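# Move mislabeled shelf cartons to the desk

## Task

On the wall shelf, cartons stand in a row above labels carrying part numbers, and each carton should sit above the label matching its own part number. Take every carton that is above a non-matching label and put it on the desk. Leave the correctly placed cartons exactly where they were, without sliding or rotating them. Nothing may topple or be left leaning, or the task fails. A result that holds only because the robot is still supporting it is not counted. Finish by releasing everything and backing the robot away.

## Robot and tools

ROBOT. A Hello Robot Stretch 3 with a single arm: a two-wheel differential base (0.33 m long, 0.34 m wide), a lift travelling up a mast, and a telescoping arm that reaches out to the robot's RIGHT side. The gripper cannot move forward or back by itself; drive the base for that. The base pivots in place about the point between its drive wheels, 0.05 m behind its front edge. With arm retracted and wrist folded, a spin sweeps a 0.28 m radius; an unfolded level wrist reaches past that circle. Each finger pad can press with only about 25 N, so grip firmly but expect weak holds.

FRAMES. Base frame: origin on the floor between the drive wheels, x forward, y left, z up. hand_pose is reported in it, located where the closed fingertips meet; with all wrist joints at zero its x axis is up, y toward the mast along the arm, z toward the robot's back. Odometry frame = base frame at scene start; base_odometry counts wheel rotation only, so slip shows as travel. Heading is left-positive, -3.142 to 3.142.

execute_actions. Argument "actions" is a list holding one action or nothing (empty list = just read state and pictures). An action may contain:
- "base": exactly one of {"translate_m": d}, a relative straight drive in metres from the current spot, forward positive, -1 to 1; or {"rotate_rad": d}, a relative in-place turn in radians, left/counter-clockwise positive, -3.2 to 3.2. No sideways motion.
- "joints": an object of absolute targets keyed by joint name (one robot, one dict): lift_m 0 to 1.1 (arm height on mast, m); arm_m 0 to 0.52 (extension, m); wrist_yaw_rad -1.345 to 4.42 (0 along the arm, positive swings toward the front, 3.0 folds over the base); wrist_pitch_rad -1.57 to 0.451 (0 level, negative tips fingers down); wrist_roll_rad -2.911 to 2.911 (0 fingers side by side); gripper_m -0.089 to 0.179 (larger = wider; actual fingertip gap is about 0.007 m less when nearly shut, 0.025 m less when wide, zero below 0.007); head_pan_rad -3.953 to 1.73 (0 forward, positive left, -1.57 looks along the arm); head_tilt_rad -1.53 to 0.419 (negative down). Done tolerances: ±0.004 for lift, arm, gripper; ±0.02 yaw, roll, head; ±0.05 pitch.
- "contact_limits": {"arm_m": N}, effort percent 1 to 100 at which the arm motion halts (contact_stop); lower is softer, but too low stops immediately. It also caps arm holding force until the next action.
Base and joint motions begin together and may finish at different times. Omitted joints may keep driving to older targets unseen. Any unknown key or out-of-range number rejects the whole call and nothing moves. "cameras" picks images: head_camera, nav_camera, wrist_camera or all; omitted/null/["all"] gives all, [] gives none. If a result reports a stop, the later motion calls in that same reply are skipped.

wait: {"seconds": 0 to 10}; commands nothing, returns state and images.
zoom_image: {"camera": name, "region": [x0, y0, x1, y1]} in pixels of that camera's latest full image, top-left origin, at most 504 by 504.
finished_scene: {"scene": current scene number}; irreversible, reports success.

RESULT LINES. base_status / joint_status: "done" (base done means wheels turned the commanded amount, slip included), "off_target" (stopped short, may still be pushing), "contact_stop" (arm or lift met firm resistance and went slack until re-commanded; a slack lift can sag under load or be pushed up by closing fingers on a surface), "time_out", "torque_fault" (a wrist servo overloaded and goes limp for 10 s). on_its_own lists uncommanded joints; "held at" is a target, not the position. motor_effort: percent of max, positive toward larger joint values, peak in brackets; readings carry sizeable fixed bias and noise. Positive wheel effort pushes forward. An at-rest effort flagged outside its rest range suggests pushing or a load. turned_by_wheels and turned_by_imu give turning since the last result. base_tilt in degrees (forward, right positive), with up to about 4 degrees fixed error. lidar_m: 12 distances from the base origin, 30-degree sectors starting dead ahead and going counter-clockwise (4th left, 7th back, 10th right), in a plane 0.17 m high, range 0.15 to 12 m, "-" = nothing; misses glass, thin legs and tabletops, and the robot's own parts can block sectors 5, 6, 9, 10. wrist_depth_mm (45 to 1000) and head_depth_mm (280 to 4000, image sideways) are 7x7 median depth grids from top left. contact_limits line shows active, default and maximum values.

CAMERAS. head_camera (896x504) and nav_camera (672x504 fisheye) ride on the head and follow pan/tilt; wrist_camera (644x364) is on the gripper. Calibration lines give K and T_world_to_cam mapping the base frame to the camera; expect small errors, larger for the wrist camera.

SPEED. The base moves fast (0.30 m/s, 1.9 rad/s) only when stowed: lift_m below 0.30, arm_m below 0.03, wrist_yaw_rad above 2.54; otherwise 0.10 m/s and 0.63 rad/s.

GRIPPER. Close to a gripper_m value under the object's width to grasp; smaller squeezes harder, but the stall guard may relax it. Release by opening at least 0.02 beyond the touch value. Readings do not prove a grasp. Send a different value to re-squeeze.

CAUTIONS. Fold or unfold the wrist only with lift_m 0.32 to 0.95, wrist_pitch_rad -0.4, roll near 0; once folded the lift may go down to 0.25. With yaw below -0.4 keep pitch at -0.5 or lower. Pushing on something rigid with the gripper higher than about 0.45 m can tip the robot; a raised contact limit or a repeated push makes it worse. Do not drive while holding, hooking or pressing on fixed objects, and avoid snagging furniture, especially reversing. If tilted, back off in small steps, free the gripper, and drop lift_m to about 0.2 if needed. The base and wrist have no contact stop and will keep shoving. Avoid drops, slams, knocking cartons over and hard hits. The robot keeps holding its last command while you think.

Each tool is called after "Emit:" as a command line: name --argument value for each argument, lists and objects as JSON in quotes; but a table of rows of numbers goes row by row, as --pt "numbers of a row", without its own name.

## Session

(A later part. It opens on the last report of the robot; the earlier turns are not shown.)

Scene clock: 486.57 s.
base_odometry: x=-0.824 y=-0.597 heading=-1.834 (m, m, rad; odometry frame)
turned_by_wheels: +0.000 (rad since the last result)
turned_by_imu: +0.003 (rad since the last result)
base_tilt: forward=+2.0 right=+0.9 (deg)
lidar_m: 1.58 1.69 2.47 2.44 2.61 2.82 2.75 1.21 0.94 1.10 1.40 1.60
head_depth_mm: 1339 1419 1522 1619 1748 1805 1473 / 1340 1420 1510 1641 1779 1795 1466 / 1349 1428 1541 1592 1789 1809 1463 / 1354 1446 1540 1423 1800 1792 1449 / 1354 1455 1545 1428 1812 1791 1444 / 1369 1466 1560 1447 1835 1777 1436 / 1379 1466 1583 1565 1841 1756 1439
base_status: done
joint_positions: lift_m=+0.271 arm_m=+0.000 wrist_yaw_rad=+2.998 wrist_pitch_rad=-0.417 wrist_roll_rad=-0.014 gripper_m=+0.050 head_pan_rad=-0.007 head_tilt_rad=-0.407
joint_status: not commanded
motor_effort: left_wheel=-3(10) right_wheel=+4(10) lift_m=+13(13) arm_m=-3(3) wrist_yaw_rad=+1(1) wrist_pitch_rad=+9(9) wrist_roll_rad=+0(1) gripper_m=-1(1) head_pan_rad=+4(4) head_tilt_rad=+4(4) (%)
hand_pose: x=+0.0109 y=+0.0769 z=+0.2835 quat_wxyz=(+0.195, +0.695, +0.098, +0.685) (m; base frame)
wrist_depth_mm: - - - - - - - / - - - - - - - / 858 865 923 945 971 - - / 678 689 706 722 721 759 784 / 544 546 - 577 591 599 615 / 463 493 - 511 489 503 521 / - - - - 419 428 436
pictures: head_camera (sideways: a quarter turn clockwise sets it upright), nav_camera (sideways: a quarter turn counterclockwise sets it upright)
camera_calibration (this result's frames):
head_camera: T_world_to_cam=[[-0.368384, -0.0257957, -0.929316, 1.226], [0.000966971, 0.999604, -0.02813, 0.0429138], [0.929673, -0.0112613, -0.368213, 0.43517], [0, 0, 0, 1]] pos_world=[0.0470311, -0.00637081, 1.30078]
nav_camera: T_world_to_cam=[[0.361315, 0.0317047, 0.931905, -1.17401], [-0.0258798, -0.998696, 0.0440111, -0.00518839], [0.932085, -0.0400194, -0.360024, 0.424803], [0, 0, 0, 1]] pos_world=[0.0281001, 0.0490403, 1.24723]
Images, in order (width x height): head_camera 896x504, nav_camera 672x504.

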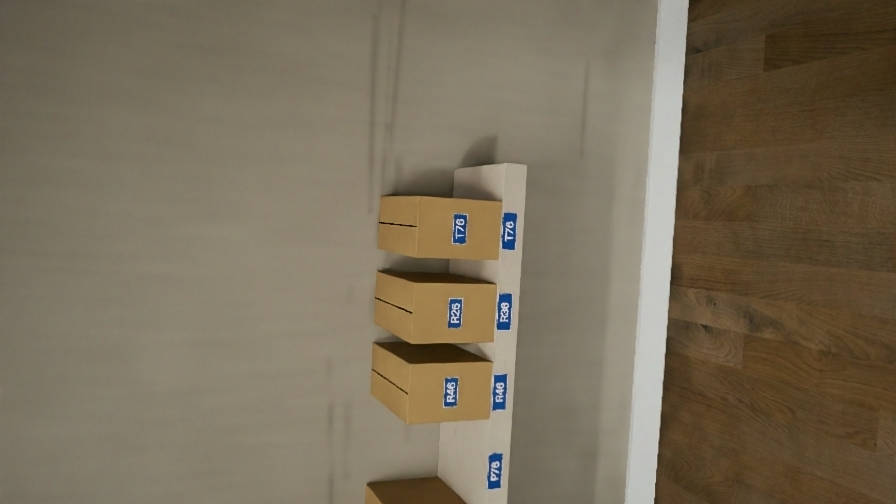

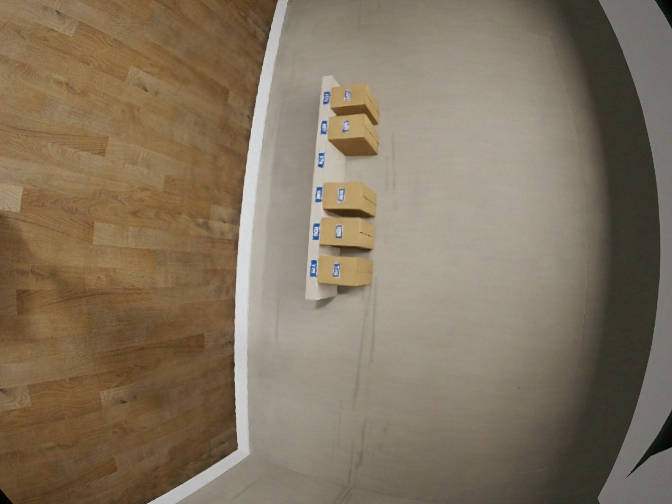

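Emit:
execute_actions --actions '[{"base":{"translate_m":0.85}}]' --cameras '[]'

Emit:
execute_actions --actions '[{"base":{"rotate_rad":1.56},"joints":{"head_pan_rad":-1.57,"head_tilt_rad":-0.8}}]' --cameras '[]'

Emit:
execute_actions --actions '[{"base":{"translate_m":0.13},"joints":{"lift_m":0.9}}]' --cameras '[]'

Emit:
execute_actions --actions '[{"joints":{"wrist_yaw_rad":0.0}}]' --cameras '[]'

Emit:
execute_actions --actions '[{"joints":{"wrist_pitch_rad":-1.57,"lift_m":1.08,"gripper_m":0.16}}]'

Scene clock: 496.83 s.
base_odometry: x=-1.045 y=-1.418 heading=-1.834 (m, m, rad; odometry frame)
turned_by_wheels: +0.000 (rad since the last result)
turned_by_imu: +0.002 (rad since the last result)
base_tilt: forward=+1.9 right=+0.8 (deg)
lidar_m: 0.74 0.79 1.16 2.37 2.53 3.59 3.59 1.43 1.40 1.38 0.96 0.75
head_depth_mm: 598 636 682 732 788 861 922 / 601 640 686 735 793 711 613 / 604 646 689 745 792 659 609 / 609 648 696 747 802 847 712 / 610 653 699 754 797 651 619 / 616 657 703 757 806 673 626 / 620 659 709 764 802 669 654
base_status: done
joint_positions: lift_m=+0.271 arm_m=+0.000 wrist_yaw_rad=+2.998 wrist_pitch_rad=-0.417 wrist_roll_rad=-0.014 gripper_m=+0.050 head_pan_rad=-0.007 head_tilt_rad=-0.407
joint_status: not commanded
motor_effort: left_wheel=-3(9) right_wheel=+4(12) lift_m=+13(13) arm_m=-3(3) wrist_yaw_rad=+2(2) wrist_pitch_rad=+9(9) wrist_roll_rad=-1(0) gripper_m=+0(0) head_pan_rad=+4(4) head_tilt_rad=+4(3) (%)
hand_pose: x=+0.0109 y=+0.0769 z=+0.2835 quat_wxyz=(+0.195, +0.695, +0.098, +0.685) (m; base frame)
wrist_depth_mm: - - - - - - 806 / - - - - - - 791 / 844 860 905 957 983 - 791 / 671 685 706 711 763 752 732 / 537 547 - 577 604 590 619 / 461 496 - 512 487 499 507 / - - - - 420 431 435
pictures: none
No camera images: the call's "cameras" was empty. Leave "cameras" out to get every camera's image.

Scene clock: 499.20 s.
base_odometry: x=-1.045 y=-1.418 heading=-0.274 (m, m, rad; odometry frame)
turned_by_wheels: +1.560 (rad since the last result)
turned_by_imu: +1.574 (rad since the last result)
base_tilt: forward=+2.0 right=+0.8 (deg)
lidar_m: 2.37 2.51 3.62 3.58 1.43 1.41 1.38 0.97 0.75 0.74 0.78 1.14
head_depth_mm: 628 708 814 949 1119 1321 1179 / 630 713 789 674 770 1328 1180 / 636 724 783 672 755 1331 1167 / 640 725 801 838 788 1329 1175 / 647 734 788 670 764 1325 1168 / 649 736 812 696 796 1327 1160 / 653 742 781 673 783 1313 1166
base_status: done
joint_positions: lift_m=+0.271 arm_m=+0.000 wrist_yaw_rad=+2.998 wrist_pitch_rad=-0.417 wrist_roll_rad=-0.014 gripper_m=+0.050 head_pan_rad=-1.563 head_tilt_rad=-0.790
joint_status: all done
motor_effort: left_wheel=-2(13) right_wheel=+3(14) lift_m=+12(13) arm_m=-3(3) wrist_yaw_rad=+1(1) wrist_pitch_rad=+9(9) wrist_roll_rad=-1(1) gripper_m=-2(0) head_pan_rad=-5(47) head_tilt_rad=-4(27) (%)
hand_pose: x=+0.0109 y=+0.0769 z=+0.2835 quat_wxyz=(+0.195, +0.695, +0.098, +0.685) (m; base frame)
wrist_depth_mm: - - - - - - - / - - - - - - - / 861 864 932 946 956 - - / 664 664 700 730 709 767 787 / 539 547 - 572 603 600 618 / 456 488 - 505 486 500 513 / - - - - 423 430 438
pictures: none
No camera images: the call's "cameras" was empty. Leave "cameras" out to get every camera's image.

Scene clock: 505.77 s.
base_odometry: x=-0.920 y=-1.453 heading=-0.274 (m, m, rad; odometry frame)
turned_by_wheels: +0.000 (rad since the last result)
turned_by_imu: -0.001 (rad since the last result)
base_tilt: forward=+2.0 right=+0.7 (deg)
lidar_m: 2.24 2.38 3.42 3.61 1.52 1.54 1.51 0.98 0.76 0.75 0.79 1.15
head_depth_mm: 635 719 781 674 - - 1178 / 640 723 804 732 - - 1181 / 645 731 790 671 732 - - / 652 736 815 697 759 - - / 654 744 787 687 754 - 1161 / 659 749 815 680 776 - 1169 / 663 754 873 891 812 1315 1160
base_status: done
joint_positions: lift_m=+0.899 arm_m=+0.000 wrist_yaw_rad=+2.998 wrist_pitch_rad=-0.417 wrist_roll_rad=-0.014 gripper_m=+0.050 head_pan_rad=-1.563 head_tilt_rad=-0.790
joint_status: all done
motor_effort: left_wheel=-3(12) right_wheel=+3(11) lift_m=+45(47) arm_m=-3(3) wrist_yaw_rad=+1(1) wrist_pitch_rad=+9(9) wrist_roll_rad=-1(1) gripper_m=+0(0) head_pan_rad=-5(4) head_tilt_rad=-4(4) (%)
hand_pose: x=+0.0108 y=+0.0769 z=+0.9121 quat_wxyz=(+0.195, +0.695, +0.098, +0.685) (m; base frame)
wrist_depth_mm: - - - - - - - / - - - - - - - / - - - - - - - / - - - - - - - / - - - - - - - / - - - - - - - / - - - - - - -
pictures: none
No camera images: the call's "cameras" was empty. Leave "cameras" out to get every camera's image.

Scene clock: 508.27 s.
base_odometry: x=-0.920 y=-1.453 heading=-0.274 (m, m, rad; odometry frame)
turned_by_wheels: +0.000 (rad since the last result)
turned_by_imu: +0.000 (rad since the last result)
base_tilt: forward=+2.0 right=+0.9 (deg)
lidar_m: 2.24 2.38 3.42 3.58 1.52 1.54 1.51 0.98 0.76 0.74 0.79 1.16
head_depth_mm: 636 719 780 675 - - - / 641 725 804 733 - - - / 645 732 792 670 - - 1120 / 652 739 818 703 - - 1139 / 657 742 789 683 787 1328 1164 / 659 749 817 680 800 1322 1164 / 663 754 874 889 805 1318 1154
base_status: not commanded
joint_positions: lift_m=+0.899 arm_m=+0.000 wrist_yaw_rad=+0.003 wrist_pitch_rad=-0.417 wrist_roll_rad=-0.014 gripper_m=+0.050 head_pan_rad=-1.563 head_tilt_rad=-0.790
joint_status: all done
motor_effort: left_wheel=-3(3) right_wheel=+3(3) lift_m=+46(45) arm_m=-3(3) wrist_yaw_rad=-2(2) wrist_pitch_rad=+9(9) wrist_roll_rad=-1(1) gripper_m=+0(1) head_pan_rad=-3(4) head_tilt_rad=-4(4) (%)
hand_pose: x=-0.0208 y=-0.3698 z=+0.9121 quat_wxyz=(+0.697, +0.149, -0.686, -0.145) (m; base frame)
wrist_depth_mm: 490 476 464 452 441 429 429 / 533 516 505 492 478 465 456 / 465 556 502 511 507 501 491 / 446 570 356 402 407 386 546 / 459 507 345 338 359 321 585 / 439 448 408 386 384 351 686 / 956 971 930 432 417 399 755
pictures: none
No camera images: the call's "cameras" was empty. Leave "cameras" out to get every camera's image.

Scene clock: 510.73 s.
base_odometry: x=-0.920 y=-1.453 heading=-0.274 (m, m, rad; odometry frame)
turned_by_wheels: +0.000 (rad since the last result)
turned_by_imu: +0.000 (rad since the last result)
base_tilt: forward=+1.9 right=+0.8 (deg)
lidar_m: 2.24 2.38 3.45 3.56 1.52 1.54 1.51 0.98 0.76 0.75 0.79 1.15
head_depth_mm: - - - - 769 1340 - / - - - - - - - / - - - - - - - / 653 728 - - - - 1134 / 656 744 789 681 785 1281 1167 / 658 750 815 677 800 1353 1205 / 664 755 871 893 811 1314 1169
base_status: not commanded
joint_positions: lift_m=+1.079 arm_m=+0.000 wrist_yaw_rad=+0.003 wrist_pitch_rad=-1.565 wrist_roll_rad=-0.014 gripper_m=+0.144 head_pan_rad=-1.563 head_tilt_rad=-0.790
joint_status: gripper_m off_target (ended at +0.144, target +0.160); the others done
motor_effort: left_wheel=-3(3) right_wheel=+3(4) lift_m=+45(45) arm_m=-4(4) wrist_yaw_rad=-2(2) wrist_pitch_rad=-4(8) wrist_roll_rad=-1(0) gripper_m=+100(100) head_pan_rad=-4(5) head_tilt_rad=-4(4) (%)
hand_pose: x=-0.0217 y=-0.1227 z=+0.9616 quat_wxyz=(+0.506, +0.503, -0.497, -0.495) (m; base frame)
wrist_depth_mm: - - - - - - - / - - - - - - - / - - - - - - - / - - - - - - - / - - - - - - - / - - - - - - - / - - - - - - -
pictures: head_camera (sideways: a quarter turn clockwise sets it upright), nav_camera (sideways: a quarter turn counterclockwise sets it upright), wrist_camera
camera_calibration (this result's frames):
head_camera: T_world_to_cam=[[-0.0334736, 0.688485, -0.724478, 0.956862], [0.999439, 0.0234831, -0.0238615, 0.0312528], [0.000584706, -0.724871, -0.688885, 0.858049], [0, 0, 0, 1]] pos_world=[0.000292599, -0.0375437, 1.28507]
nav_camera: T_world_to_cam=[[0.0392914, -0.682813, 0.729536, -0.908163], [-0.998832, -0.00629664, 0.0479019, -0.00429559], [-0.0281144, -0.730566, -0.682263, 0.849919], [0, 0, 0, 1]] pos_world=[0.0552874, 0.000788434, 1.24261]
wrist_camera: T_world_to_cam=[[-0.998551, -0.0383545, 0.0377457, -0.0657922], [-0.0315177, 0.985372, 0.167476, -0.0128045], [-0.043617, 0.166043, -0.985153, 1.13177], [0, 0, 0, 1]] pos_world=[-0.0167359, -0.177829, 1.1196]
Images, in order (width x height): head_camera 896x504, nav_camera 672x504, wrist_camera 644x364.

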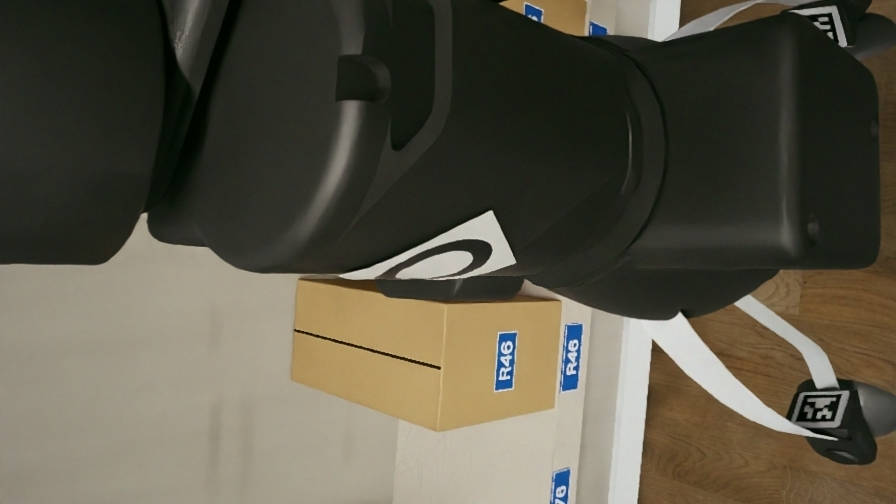

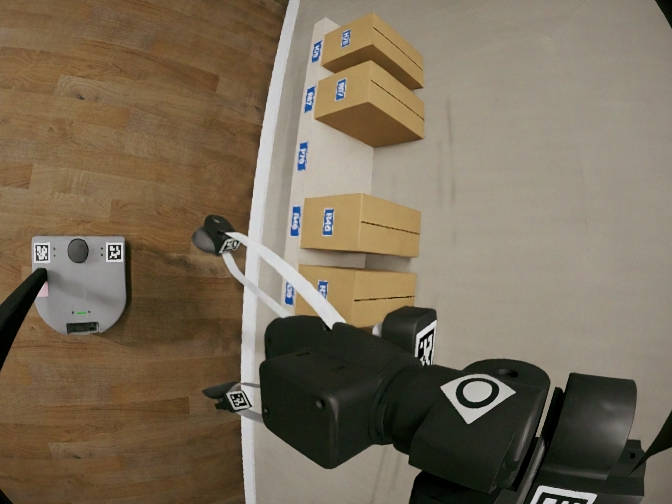

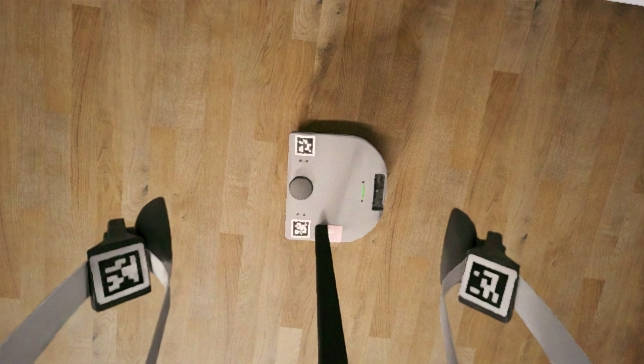

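Emit:
execute_actions --actions '[{"joints":{"arm_m":0.42,"gripper_m":0.158,"head_tilt_rad":-0.6}}]'

Scene clock: 517.40 s.
base_odometry: x=-0.920 y=-1.453 heading=-0.274 (m, m, rad; odometry frame)
turned_by_wheels: +0.000 (rad since the last result)
turned_by_imu: -0.001 (rad since the last result)
base_tilt: forward=+1.9 right=+0.8 (deg)
lidar_m: 2.24 2.38 3.42 3.58 1.52 1.54 1.51 0.98 0.76 0.75 0.79 1.15
head_depth_mm: - 674 747 808 663 704 1236 / 624 679 753 825 735 741 1242 / - 682 764 805 658 721 1239 / 625 676 779 830 696 730 1254 / 631 694 768 795 674 746 1250 / 632 696 775 842 667 745 1262 / 635 701 778 877 892 776 1255
base_status: not commanded
joint_positions: lift_m=+1.079 arm_m=+0.420 wrist_yaw_rad=+0.001 wrist_pitch_rad=-1.566 wrist_roll_rad=-0.014 gripper_m=+0.158 head_pan_rad=-1.563 head_tilt_rad=-0.606
joint_status: all done
motor_effort: left_wheel=-3(3) right_wheel=+3(3) lift_m=+45(45) arm_m=+3(3) wrist_yaw_rad=-1(2) wrist_pitch_rad=-3(4) wrist_roll_rad=-1(1) gripper_m=-1(60) head_pan_rad=-4(4) head_tilt_rad=+3(18) (%)
hand_pose: x=-0.0217 y=-0.5418 z=+0.9616 quat_wxyz=(+0.505, +0.502, -0.497, -0.495) (m; base frame)
wrist_depth_mm: 428 271 272 278 278 291 282 / 441 279 277 285 285 292 289 / 451 288 285 291 291 296 297 / - 292 296 300 301 303 307 / - - - 309 334 313 - / - - - - - - - / - - - - - - -
pictures: head_camera (sideways: a quarter turn clockwise sets it upright), nav_camera (sideways: a quarter turn counterclockwise sets it upright), wrist_camera
camera_calibration (this result's frames):
head_camera: T_world_to_cam=[[-0.0323974, 0.543984, -0.83847, 1.10545], [0.999474, 0.0188333, -0.0263998, 0.0345632], [0.00143005, -0.838884, -0.544308, 0.66997], [0, 0, 0, 1]] pos_world=[0.000310523, -0.03997, 1.29247]
nav_camera: T_world_to_cam=[[0.0382091, -0.537481, 0.84241, -1.0553], [-0.998897, 0.00246951, 0.0468825, -0.00297947], [-0.0272788, -0.843272, -0.536794, 0.660675], [0, 0, 0, 1]] pos_world=[0.0553681, -0.0100648, 1.24378]
wrist_camera: T_world_to_cam=[[-0.998609, -0.0368435, 0.0377087, -0.0809792], [-0.0299877, 0.985245, 0.1685, 0.399124], [-0.0433604, 0.167135, -0.98498, 1.20181], [0, 0, 0, 1]] pos_world=[-0.0167866, -0.597084, 1.11956]
Images, in order (width x height): head_camera 896x504, nav_camera 672x504, wrist_camera 644x364.

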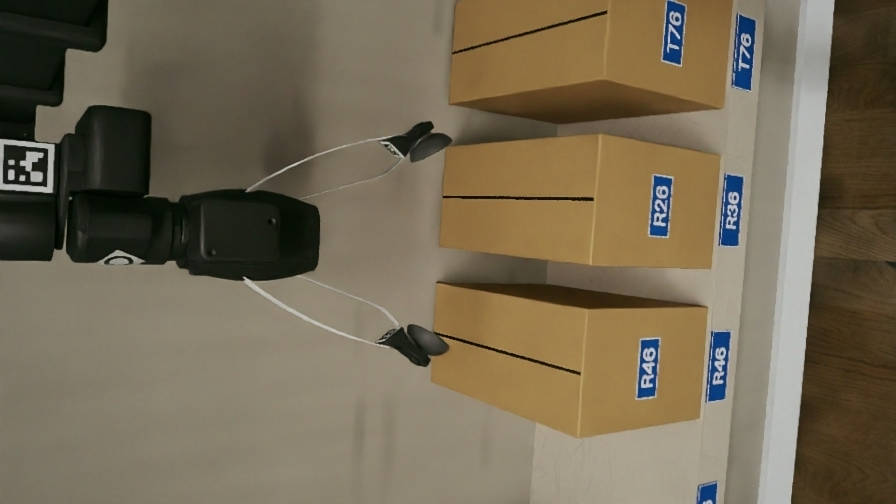

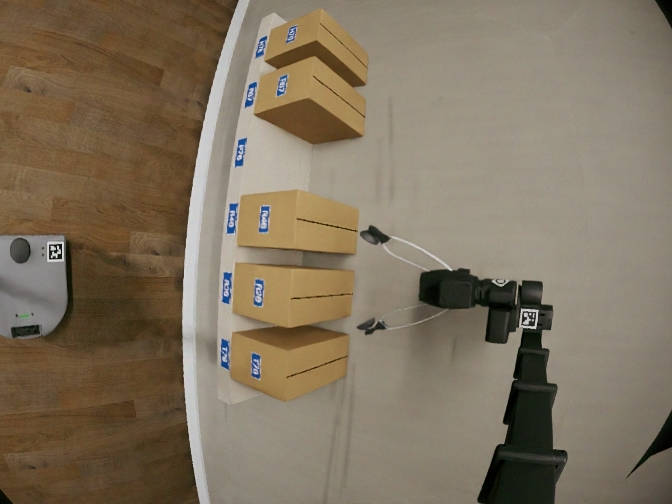

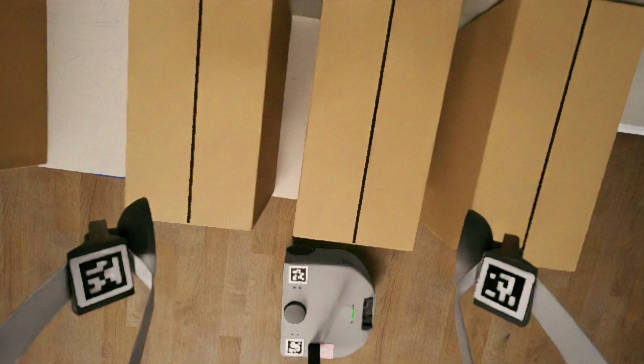

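Emit:
execute_actions --actions '[{"base":{"translate_m":-0.052},"joints":{"arm_m":0.483,"wrist_yaw_rad":-0.076,"lift_m":1.0}}]'

Scene clock: 526.80 s.
base_odometry: x=-0.970 y=-1.439 heading=-0.274 (m, m, rad; odometry frame)
turned_by_wheels: +0.000 (rad since the last result)
turned_by_imu: -0.001 (rad since the last result)
base_tilt: forward=+1.9 right=+0.8 (deg)
lidar_m: 2.28 2.43 3.50 3.58 1.49 1.48 1.46 0.98 0.76 0.74 0.79 1.15
head_depth_mm: 608 - 763 816 681 724 1233 / 607 692 744 805 661 706 1246 / 606 - 754 822 766 746 1235 / 618 675 795 810 662 721 1244 / 624 688 765 830 717 746 1258 / 628 696 769 817 668 739 1260 / 632 695 775 861 680 757 1252
base_status: done
joint_positions: lift_m=+1.001 arm_m=+0.483 wrist_yaw_rad=-0.074 wrist_pitch_rad=-1.566 wrist_roll_rad=-0.014 gripper_m=+0.158 head_pan_rad=-1.563 head_tilt_rad=-0.606
joint_status: all done
motor_effort: left_wheel=-3(9) right_wheel=+3(7) lift_m=+12(42) arm_m=+4(4) wrist_yaw_rad=-2(0) wrist_pitch_rad=-3(3) wrist_roll_rad=-1(1) gripper_m=+1(0) head_pan_rad=-3(3) head_tilt_rad=+3(2) (%)
hand_pose: x=-0.0199 y=-0.6048 z=+0.8831 quat_wxyz=(+0.486, +0.484, -0.515, -0.514) (m; base frame)
wrist_depth_mm: 196 198 226 199 202 206 205 / 201 202 245 206 209 210 211 / 207 208 250 212 258 216 215 / 212 214 217 217 254 222 223 / 218 221 226 224 269 226 231 / - 230 232 231 263 - 238 / 232 234 - 237 283 242 -
pictures: head_camera (sideways: a quarter turn clockwise sets it upright), nav_camera (sideways: a quarter turn counterclockwise sets it upright), wrist_camera
camera_calibration (this result's frames):
head_camera: T_world_to_cam=[[-0.0323973, 0.543976, -0.838475, 1.10545], [0.999474, 0.0188329, -0.0263999, 0.0345634], [0.00142999, -0.838889, -0.5443, 0.669959], [0, 0, 0, 1]] pos_world=[0.000310519, -0.0399701, 1.29247]
nav_camera: T_world_to_cam=[[0.038209, -0.537473, 0.842415, -1.0553], [-0.998897, 0.0024701, 0.0468824, -0.00297934], [-0.0272789, -0.843277, -0.536786, 0.660664], [0, 0, 0, 1]] pos_world=[0.0553681, -0.0100654, 1.24378]
wrist_camera: T_world_to_cam=[[-0.998568, 0.037953, 0.0376941, -0.0333792], [0.0438001, 0.984659, 0.168902, 0.475167], [-0.0307055, 0.170312, -0.984912, 1.13722], [0, 0, 0, 1]] pos_world=[-0.019225, -0.660292, 1.04106]
Images, in order (width x height): head_camera 896x504, nav_camera 672x504, wrist_camera 644x364.

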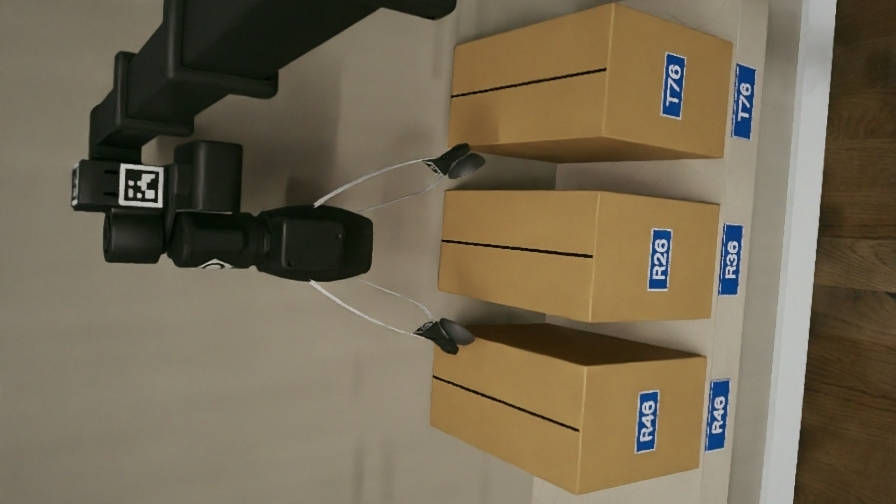

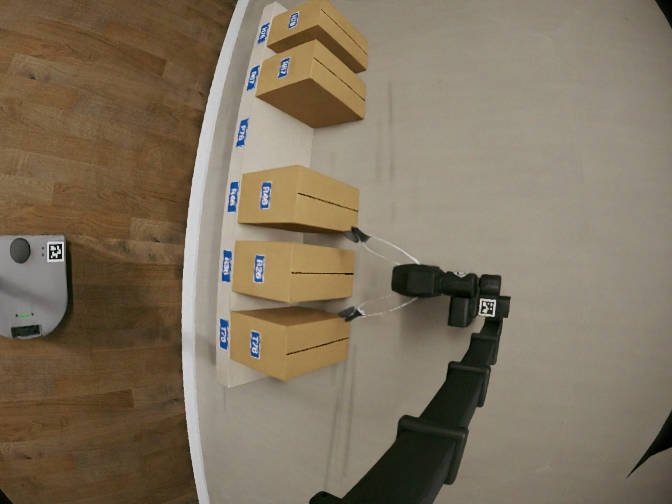

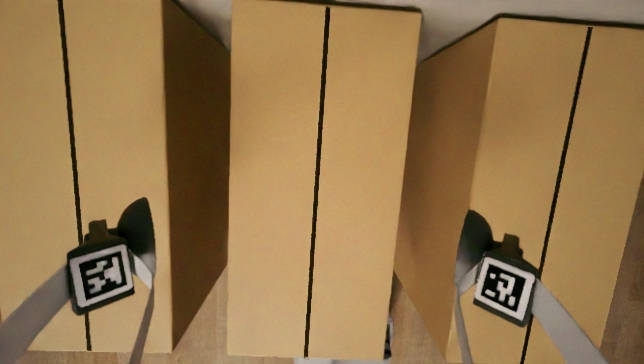

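Emit:
execute_actions --actions '[{"base":{"translate_m":-0.003},"joints":{"gripper_m":0.137,"lift_m":0.965}}]'

Scene clock: 531.93 s.
base_odometry: x=-0.973 y=-1.438 heading=-0.274 (m, m, rad; odometry frame)
turned_by_wheels: +0.000 (rad since the last result)
turned_by_imu: -0.001 (rad since the last result)
base_tilt: forward=+2.1 right=+0.9 (deg)
lidar_m: 2.29 2.45 3.49 3.56 1.48 1.48 1.45 0.98 0.75 0.74 0.79 1.15
head_depth_mm: 608 660 - 806 660 724 1239 / 612 - 758 805 659 706 1249 / 615 - 762 814 768 742 1249 / 623 675 - 813 660 720 1243 / 625 688 765 819 716 755 1268 / 628 694 771 816 668 738 1252 / 631 699 775 854 677 757 1262
base_status: done
joint_positions: lift_m=+0.966 arm_m=+0.483 wrist_yaw_rad=-0.074 wrist_pitch_rad=-1.566 wrist_roll_rad=-0.014 gripper_m=+0.137 head_pan_rad=-1.563 head_tilt_rad=-0.606
joint_status: all done
motor_effort: left_wheel=-3(8) right_wheel=+3(5) lift_m=+13(11) arm_m=+4(4) wrist_yaw_rad=-1(1) wrist_pitch_rad=-3(3) wrist_roll_rad=+0(1) gripper_m=+0(100) head_pan_rad=-4(4) head_tilt_rad=+3(2) (%)
hand_pose: x=-0.0199 y=-0.6048 z=+0.8481 quat_wxyz=(+0.486, +0.484, -0.515, -0.514) (m; base frame)
wrist_depth_mm: 164 176 167 166 170 190 172 / 168 178 172 173 175 185 177 / 173 181 176 176 180 182 181 / 178 183 182 181 185 187 187 / 183 183 187 187 190 192 192 / 187 204 193 192 197 195 198 / 193 195 199 200 253 205 204
pictures: head_camera (sideways: a quarter turn clockwise sets it upright), nav_camera (sideways: a quarter turn counterclockwise sets it upright), wrist_camera
camera_calibration (this result's frames):
head_camera: T_world_to_cam=[[-0.0323975, 0.543976, -0.838475, 1.10545], [0.999474, 0.0188332, -0.0263999, 0.0345634], [0.00143029, -0.838889, -0.5443, 0.669959], [0, 0, 0, 1]] pos_world=[0.000310533, -0.0399701, 1.29247]
nav_camera: T_world_to_cam=[[0.0382092, -0.537473, 0.842415, -1.0553], [-0.998897, 0.00246974, 0.0468824, -0.00297934], [-0.0272786, -0.843277, -0.536786, 0.660665], [0, 0, 0, 1]] pos_world=[0.0553681, -0.0100654, 1.24378]
wrist_camera: T_world_to_cam=[[-0.998568, 0.0379533, 0.0376941, -0.0320597], [0.0438004, 0.984659, 0.168903, 0.48108], [-0.0307054, 0.170312, -0.984912, 1.10275], [0, 0, 0, 1]] pos_world=[-0.019225, -0.660294, 1.00606]
Images, in order (width x height): head_camera 896x504, nav_camera 672x504, wrist_camera 644x364.

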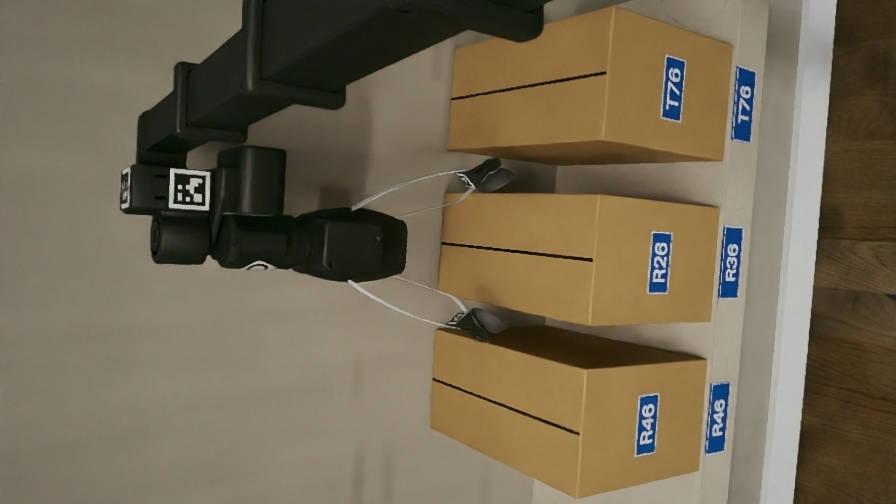

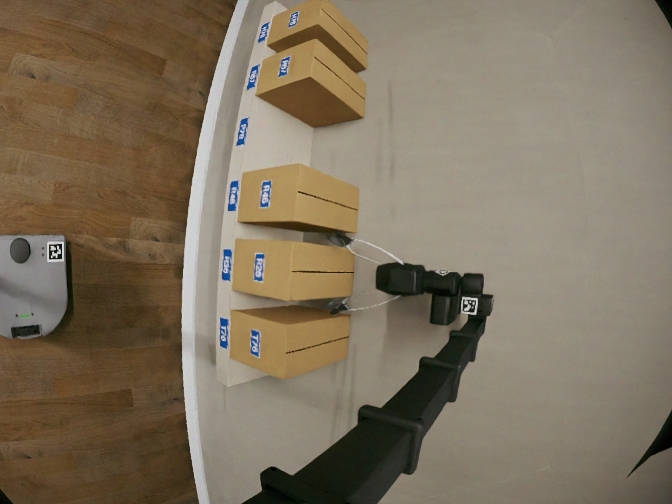

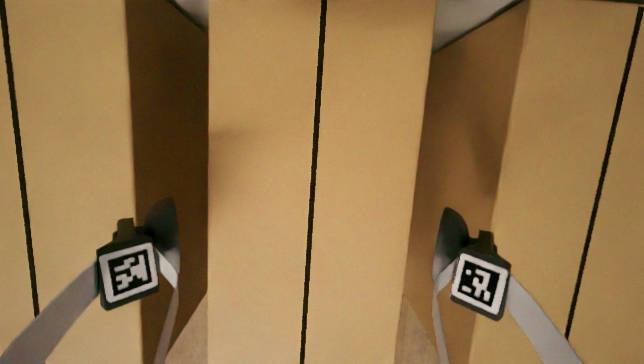

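Emit:
execute_actions --actions '[{"joints":{"lift_m":0.935}}]' --cameras '["wrist_camera"]'

Emit:
execute_actions --actions '[{"joints":{"lift_m":0.915}}]' --cameras '["wrist_camera","head_camera"]'

Scene clock: 536.40 s.
base_odometry: x=-0.973 y=-1.438 heading=-0.274 (m, m, rad; odometry frame)
turned_by_wheels: +0.000 (rad since the last result)
turned_by_imu: -0.001 (rad since the last result)
base_tilt: forward=+1.9 right=+0.8 (deg)
lidar_m: 2.29 2.44 3.50 3.56 1.48 1.49 1.46 0.98 0.76 0.74 0.79 1.15
head_depth_mm: 608 668 718 - 641 722 1238 / 614 659 758 805 659 705 1236 / 619 661 772 820 751 744 1242 / 619 671 - 793 660 721 1251 / 626 688 764 822 712 753 1255 / 630 694 769 817 666 737 1256 / 633 696 774 861 678 757 1254
base_status: not commanded
joint_positions: lift_m=+0.936 arm_m=+0.483 wrist_yaw_rad=-0.074 wrist_pitch_rad=-1.566 wrist_roll_rad=-0.014 gripper_m=+0.137 head_pan_rad=-1.563 head_tilt_rad=-0.606
joint_status: all done
motor_effort: left_wheel=-3(3) right_wheel=+3(3) lift_m=+13(13) arm_m=+4(3) wrist_yaw_rad=-1(1) wrist_pitch_rad=-3(3) wrist_roll_rad=-1(1) gripper_m=+0(0) head_pan_rad=-4(4) head_tilt_rad=+2(3) (%)
hand_pose: x=-0.0199 y=-0.6048 z=+0.8181 quat_wxyz=(+0.486, +0.484, -0.515, -0.514) (m; base frame)
wrist_depth_mm: 137 176 138 140 141 190 143 / 140 179 142 143 144 186 147 / 143 180 146 147 149 182 151 / 148 184 150 152 153 180 156 / 152 161 154 156 157 166 160 / 155 206 158 161 163 164 165 / 161 190 164 166 169 182 170
pictures: wrist_camera
camera_calibration (this result's frames):
wrist_camera: T_world_to_cam=[[-0.998568, 0.0379533, 0.0376941, -0.0309288], [0.0438004, 0.984659, 0.168903, 0.486148], [-0.0307054, 0.170312, -0.984912, 1.0732], [0, 0, 0, 1]] pos_world=[-0.019225, -0.660294, 0.976059]
Images, in order (width x height): wrist_camera 644x364.

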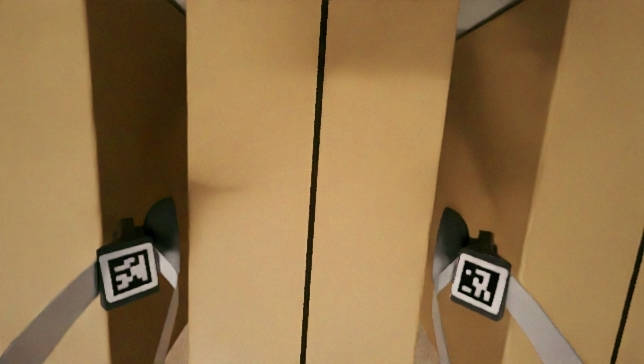

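Scene clock: 537.33 s.
base_odometry: x=-0.973 y=-1.438 heading=-0.274 (m, m, rad; odometry frame)
turned_by_wheels: +0.000 (rad since the last result)
turned_by_imu: +0.000 (rad since the last result)
base_tilt: forward=+1.9 right=+0.9 (deg)
lidar_m: 2.29 2.45 3.50 3.58 1.48 1.48 1.46 0.98 0.76 0.74 0.79 1.15
head_depth_mm: 608 667 727 - - 717 1230 / 612 663 - 796 662 706 1242 / 618 661 777 819 744 746 1241 / 620 676 - 771 659 720 1243 / 624 689 766 827 713 754 1257 / 628 691 769 814 667 741 1254 / 635 698 776 858 677 757 1256
base_status: not commanded
joint_positions: lift_m=+0.916 arm_m=+0.483 wrist_yaw_rad=-0.074 wrist_pitch_rad=-1.566 wrist_roll_rad=-0.014 gripper_m=+0.137 head_pan_rad=-1.563 head_tilt_rad=-0.606
joint_status: all done
motor_effort: left_wheel=-3(3) right_wheel=+3(3) lift_m=+11(13) arm_m=+3(4) wrist_yaw_rad=-2(2) wrist_pitch_rad=-2(3) wrist_roll_rad=-1(0) gripper_m=-4(4) head_pan_rad=-5(3) head_tilt_rad=+3(3) (%)
hand_pose: x=-0.0199 y=-0.6047 z=+0.7982 quat_wxyz=(+0.486, +0.484, -0.515, -0.514) (m; base frame)
wrist_depth_mm: 130 164 119 121 122 176 128 / 130 166 123 124 125 173 129 / 132 168 126 128 129 182 132 / 131 170 130 131 133 180 136 / 134 151 134 135 136 166 139 / 135 183 138 139 141 154 144 / 141 177 142 143 145 181 147
pictures: head_camera (sideways: a quarter turn clockwise sets it upright), wrist_camera
camera_calibration (this result's frames):
head_camera: T_world_to_cam=[[-0.0323974, 0.543976, -0.838475, 1.10545], [0.999474, 0.0188331, -0.0263999, 0.0345634], [0.00143019, -0.838889, -0.5443, 0.669959], [0, 0, 0, 1]] pos_world=[0.000310528, -0.0399701, 1.29247]
wrist_camera: T_world_to_cam=[[-0.998569, 0.0379436, 0.0376841, -0.0301722], [0.0437978, 0.984611, 0.169181, 0.489196], [-0.0306848, 0.170589, -0.984864, 1.05367], [0, 0, 0, 1]] pos_world=[-0.019223, -0.660268, 0.956096]
Images, in order (width x height): head_camera 896x504, wrist_camera 644x364.

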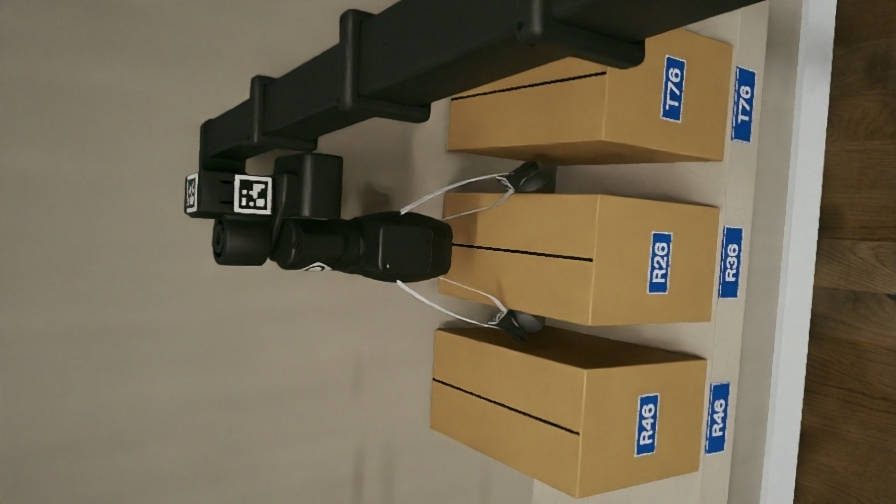

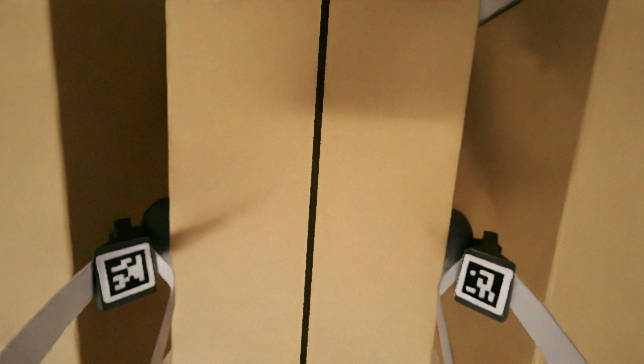

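Similar to the successful depth. Close and lift.

Emit:
execute_actions --actions '[{"joints":{"gripper_m":0.07}}]' --cameras '[]'

Emit:
execute_actions --actions '[{"joints":{"lift_m":0.95}}]' --cameras '["wrist_camera","head_camera"]'

Scene clock: 541.13 s.
base_odometry: x=-0.973 y=-1.438 heading=-0.274 (m, m, rad; odometry frame)
turned_by_wheels: +0.000 (rad since the last result)
turned_by_imu: -0.001 (rad since the last result)
base_tilt: forward=+2.0 right=+0.9 (deg)
lidar_m: 2.29 2.43 3.48 3.57 1.48 1.48 1.46 0.98 0.76 0.74 0.79 1.15
head_depth_mm: 608 670 729 - - 718 1234 / 614 666 - 798 659 707 1241 / 617 664 778 823 750 742 1239 / 622 674 - 770 659 721 1243 / 623 690 764 824 700 745 1255 / 630 690 769 815 667 739 1258 / 631 694 774 858 677 757 1253
base_status: not commanded
joint_positions: lift_m=+0.916 arm_m=+0.483 wrist_yaw_rad=-0.074 wrist_pitch_rad=-1.566 wrist_roll_rad=-0.014 gripper_m=+0.106 head_pan_rad=-1.563 head_tilt_rad=-0.606
joint_status: gripper_m off_target (ended at +0.106, target +0.070)
motor_effort: left_wheel=-3(3) right_wheel=+4(3) lift_m=+13(12) arm_m=+3(3) wrist_yaw_rad=-2(2) wrist_pitch_rad=-3(3) wrist_roll_rad=-1(1) gripper_m=-100(100) head_pan_rad=-4(4) head_tilt_rad=+3(3) (%)
hand_pose: x=-0.0199 y=-0.6047 z=+0.7981 quat_wxyz=(+0.486, +0.484, -0.515, -0.514) (m; base frame)
wrist_depth_mm: 130 154 119 120 121 177 128 / 131 165 122 123 125 174 129 / 131 168 125 126 128 182 132 / 131 170 129 130 131 179 136 / 133 151 132 133 135 165 139 / 135 198 135 137 139 154 143 / 141 177 140 142 143 182 147
pictures: none
No camera images: the call's "cameras" was empty. Leave "cameras" out to get every camera's image.

Scene clock: 542.27 s.
base_odometry: x=-0.973 y=-1.438 heading=-0.274 (m, m, rad; odometry frame)
turned_by_wheels: +0.000 (rad since the last result)
turned_by_imu: +0.000 (rad since the last result)
base_tilt: forward=+2.0 right=+0.9 (deg)
lidar_m: 2.29 2.44 3.50 3.58 1.48 1.48 1.46 0.98 0.76 0.74 0.79 1.15
head_depth_mm: 609 667 - - 642 723 1236 / 613 654 760 805 660 707 1237 / 618 656 765 808 757 751 1242 / 620 667 - 735 640 729 1245 / 624 688 761 818 664 752 1250 / 629 693 767 814 668 738 1252 / 634 697 776 862 678 754 1249
base_status: not commanded
joint_positions: lift_m=+0.949 arm_m=+0.483 wrist_yaw_rad=-0.074 wrist_pitch_rad=-1.566 wrist_roll_rad=-0.014 gripper_m=+0.086 head_pan_rad=-1.563 head_tilt_rad=-0.606
joint_status: all done
on_its_own: gripper_m moved -0.019 toward your old target +0.070
motor_effort: left_wheel=-3(3) right_wheel=+4(4) lift_m=+46(49) arm_m=+4(3) wrist_yaw_rad=-1(2) wrist_pitch_rad=-3(3) wrist_roll_rad=-1(1) gripper_m=-100(100) head_pan_rad=-4(4) head_tilt_rad=+2(3) (%)
hand_pose: x=-0.0199 y=-0.6047 z=+0.8316 quat_wxyz=(+0.486, +0.484, -0.515, -0.514) (m; base frame)
wrist_depth_mm: 148 154 117 118 119 167 156 / 152 156 120 121 122 174 160 / 156 159 124 124 125 181 164 / 162 170 127 129 129 179 169 / 165 165 131 132 132 176 175 / 169 205 134 135 137 178 179 / 177 179 139 139 141 186 186
pictures: head_camera (sideways: a quarter turn clockwise sets it upright), wrist_camera
camera_calibration (this result's frames):
head_camera: T_world_to_cam=[[-0.0323974, 0.543976, -0.838475, 1.10545], [0.999474, 0.018833, -0.0263999, 0.0345634], [0.00143009, -0.838889, -0.5443, 0.669959], [0, 0, 0, 1]] pos_world=[0.000310523, -0.0399701, 1.29247]
wrist_camera: T_world_to_cam=[[-0.998569, 0.0379435, 0.037684, -0.0314311], [0.0437977, 0.984611, 0.169181, 0.483545], [-0.0306848, 0.170589, -0.984864, 1.08657], [0, 0, 0, 1]] pos_world=[-0.019223, -0.660269, 0.989502]
Images, in order (width x height): head_camera 896x504, wrist_camera 644x364.

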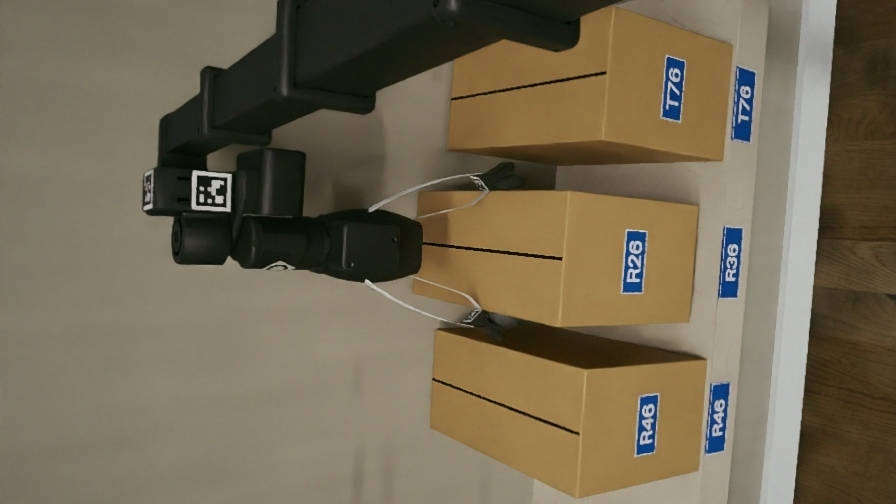

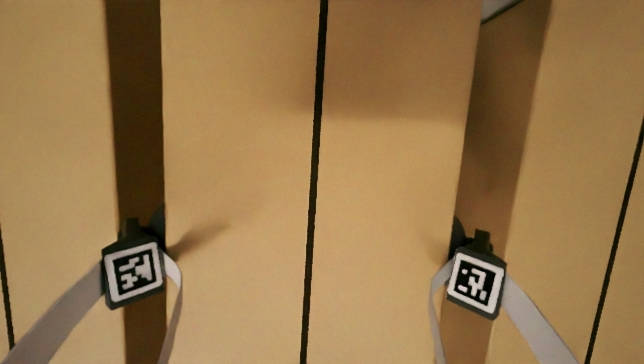

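Emit:
execute_actions --actions '[{"joints":{"lift_m":1.02}}]' --cameras '[]'

Emit:
execute_actions --actions '[{"joints":{"arm_m":0.12}}]' --cameras '["wrist_camera","head_camera"]'

Scene clock: 546.00 s.
base_odometry: x=-0.973 y=-1.438 heading=-0.274 (m, m, rad; odometry frame)
turned_by_wheels: +0.000 (rad since the last result)
turned_by_imu: -0.001 (rad since the last result)
base_tilt: forward=+2.0 right=+0.9 (deg)
lidar_m: 2.29 2.45 3.49 3.57 1.49 1.48 1.46 0.98 0.76 0.74 0.79 1.15
head_depth_mm: 601 - 749 814 682 721 1228 / 599 682 745 802 659 705 1236 / 599 701 755 798 763 750 1238 / 613 687 759 635 619 766 1245 / 624 688 760 750 651 764 1253 / 627 694 770 814 666 740 1258 / 632 695 777 859 675 756 1259
base_status: not commanded
joint_positions: lift_m=+1.019 arm_m=+0.483 wrist_yaw_rad=-0.074 wrist_pitch_rad=-1.566 wrist_roll_rad=-0.014 gripper_m=+0.078 head_pan_rad=-1.563 head_tilt_rad=-0.606
joint_status: all done
on_its_own: gripper_m is held at +0.077, not at your +0.070, by its stall guard, which is still easing
motor_effort: left_wheel=-3(3) right_wheel=+4(3) lift_m=+46(47) arm_m=+3(3) wrist_yaw_rad=-2(1) wrist_pitch_rad=-3(3) wrist_roll_rad=+0(1) gripper_m=-78(89) head_pan_rad=-3(4) head_tilt_rad=+3(2) (%)
hand_pose: x=-0.0199 y=-0.6047 z=+0.9016 quat_wxyz=(+0.486, +0.484, -0.515, -0.514) (m; base frame)
wrist_depth_mm: 213 211 117 118 119 210 219 / 219 219 120 121 123 227 230 / 224 224 123 125 126 234 235 / 231 230 127 128 129 240 243 / 237 237 131 132 132 247 253 / 243 247 135 135 137 254 - / - - 138 139 142 262 -
pictures: none
No camera images: the call's "cameras" was empty. Leave "cameras" out to get every camera's image.

Scene clock: 549.87 s.
base_odometry: x=-0.973 y=-1.438 heading=-0.274 (m, m, rad; odometry frame)
turned_by_wheels: +0.000 (rad since the last result)
turned_by_imu: -0.001 (rad since the last result)
base_tilt: forward=+1.9 right=+0.8 (deg)
lidar_m: 2.29 2.44 3.50 3.57 1.48 1.49 1.46 0.98 0.76 0.74 0.79 1.15
head_depth_mm: 609 - - - 643 722 1231 / 614 - - - 651 691 1205 / 616 670 - - - 398 354 / 620 675 770 - - 395 353 / 624 688 764 830 848 425 351 / 627 694 769 818 666 740 1237 / 633 699 777 858 678 757 1257
base_status: not commanded
joint_positions: lift_m=+1.019 arm_m=+0.120 wrist_yaw_rad=-0.074 wrist_pitch_rad=-1.566 wrist_roll_rad=-0.014 gripper_m=+0.090 head_pan_rad=-1.563 head_tilt_rad=-0.606
joint_status: all done
on_its_own: gripper_m is held at +0.089, not at your +0.070, by its stall guard, which is not easing now
motor_effort: left_wheel=-3(3) right_wheel=+3(3) lift_m=+46(46) arm_m=-3(4) wrist_yaw_rad=-1(1) wrist_pitch_rad=-2(2) wrist_roll_rad=-1(1) gripper_m=-62(75) head_pan_rad=-4(4) head_tilt_rad=+3(2) (%)
hand_pose: x=-0.0199 y=-0.2423 z=+0.9016 quat_wxyz=(+0.486, +0.484, -0.515, -0.514) (m; base frame)
wrist_depth_mm: 966 952 118 118 119 - - / 971 985 121 121 122 - - / - - 124 125 126 - - / - - 127 128 130 - - / - - 130 132 133 - - / - - 134 136 137 - - / - - 138 139 141 - -
pictures: head_camera (sideways: a quarter turn clockwise sets it upright), wrist_camera
camera_calibration (this result's frames):
head_camera: T_world_to_cam=[[-0.0323964, 0.543829, -0.83857, 1.10558], [0.999474, 0.0188286, -0.0264019, 0.034566], [0.001431, -0.838985, -0.544153, 0.669768], [0, 0, 0, 1]] pos_world=[0.000310545, -0.0399717, 1.29247]
wrist_camera: T_world_to_cam=[[-0.998569, 0.0379456, 0.0376837, -0.0478167], [0.0438, 0.98461, 0.16919, 0.114925], [-0.0306838, 0.170598, -0.984863, 1.09371], [0, 0, 0, 1]] pos_world=[-0.019223, -0.297926, 1.05951]
Images, in order (width x height): head_camera 896x504, wrist_camera 644x364.

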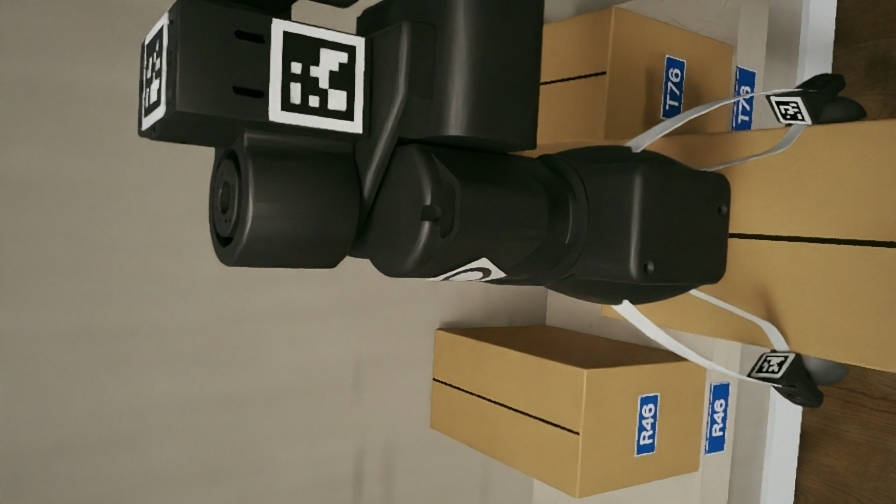

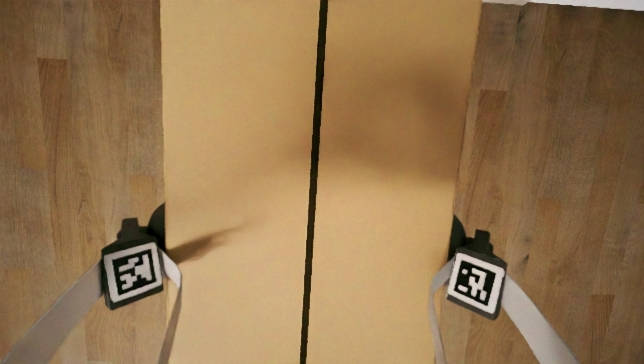

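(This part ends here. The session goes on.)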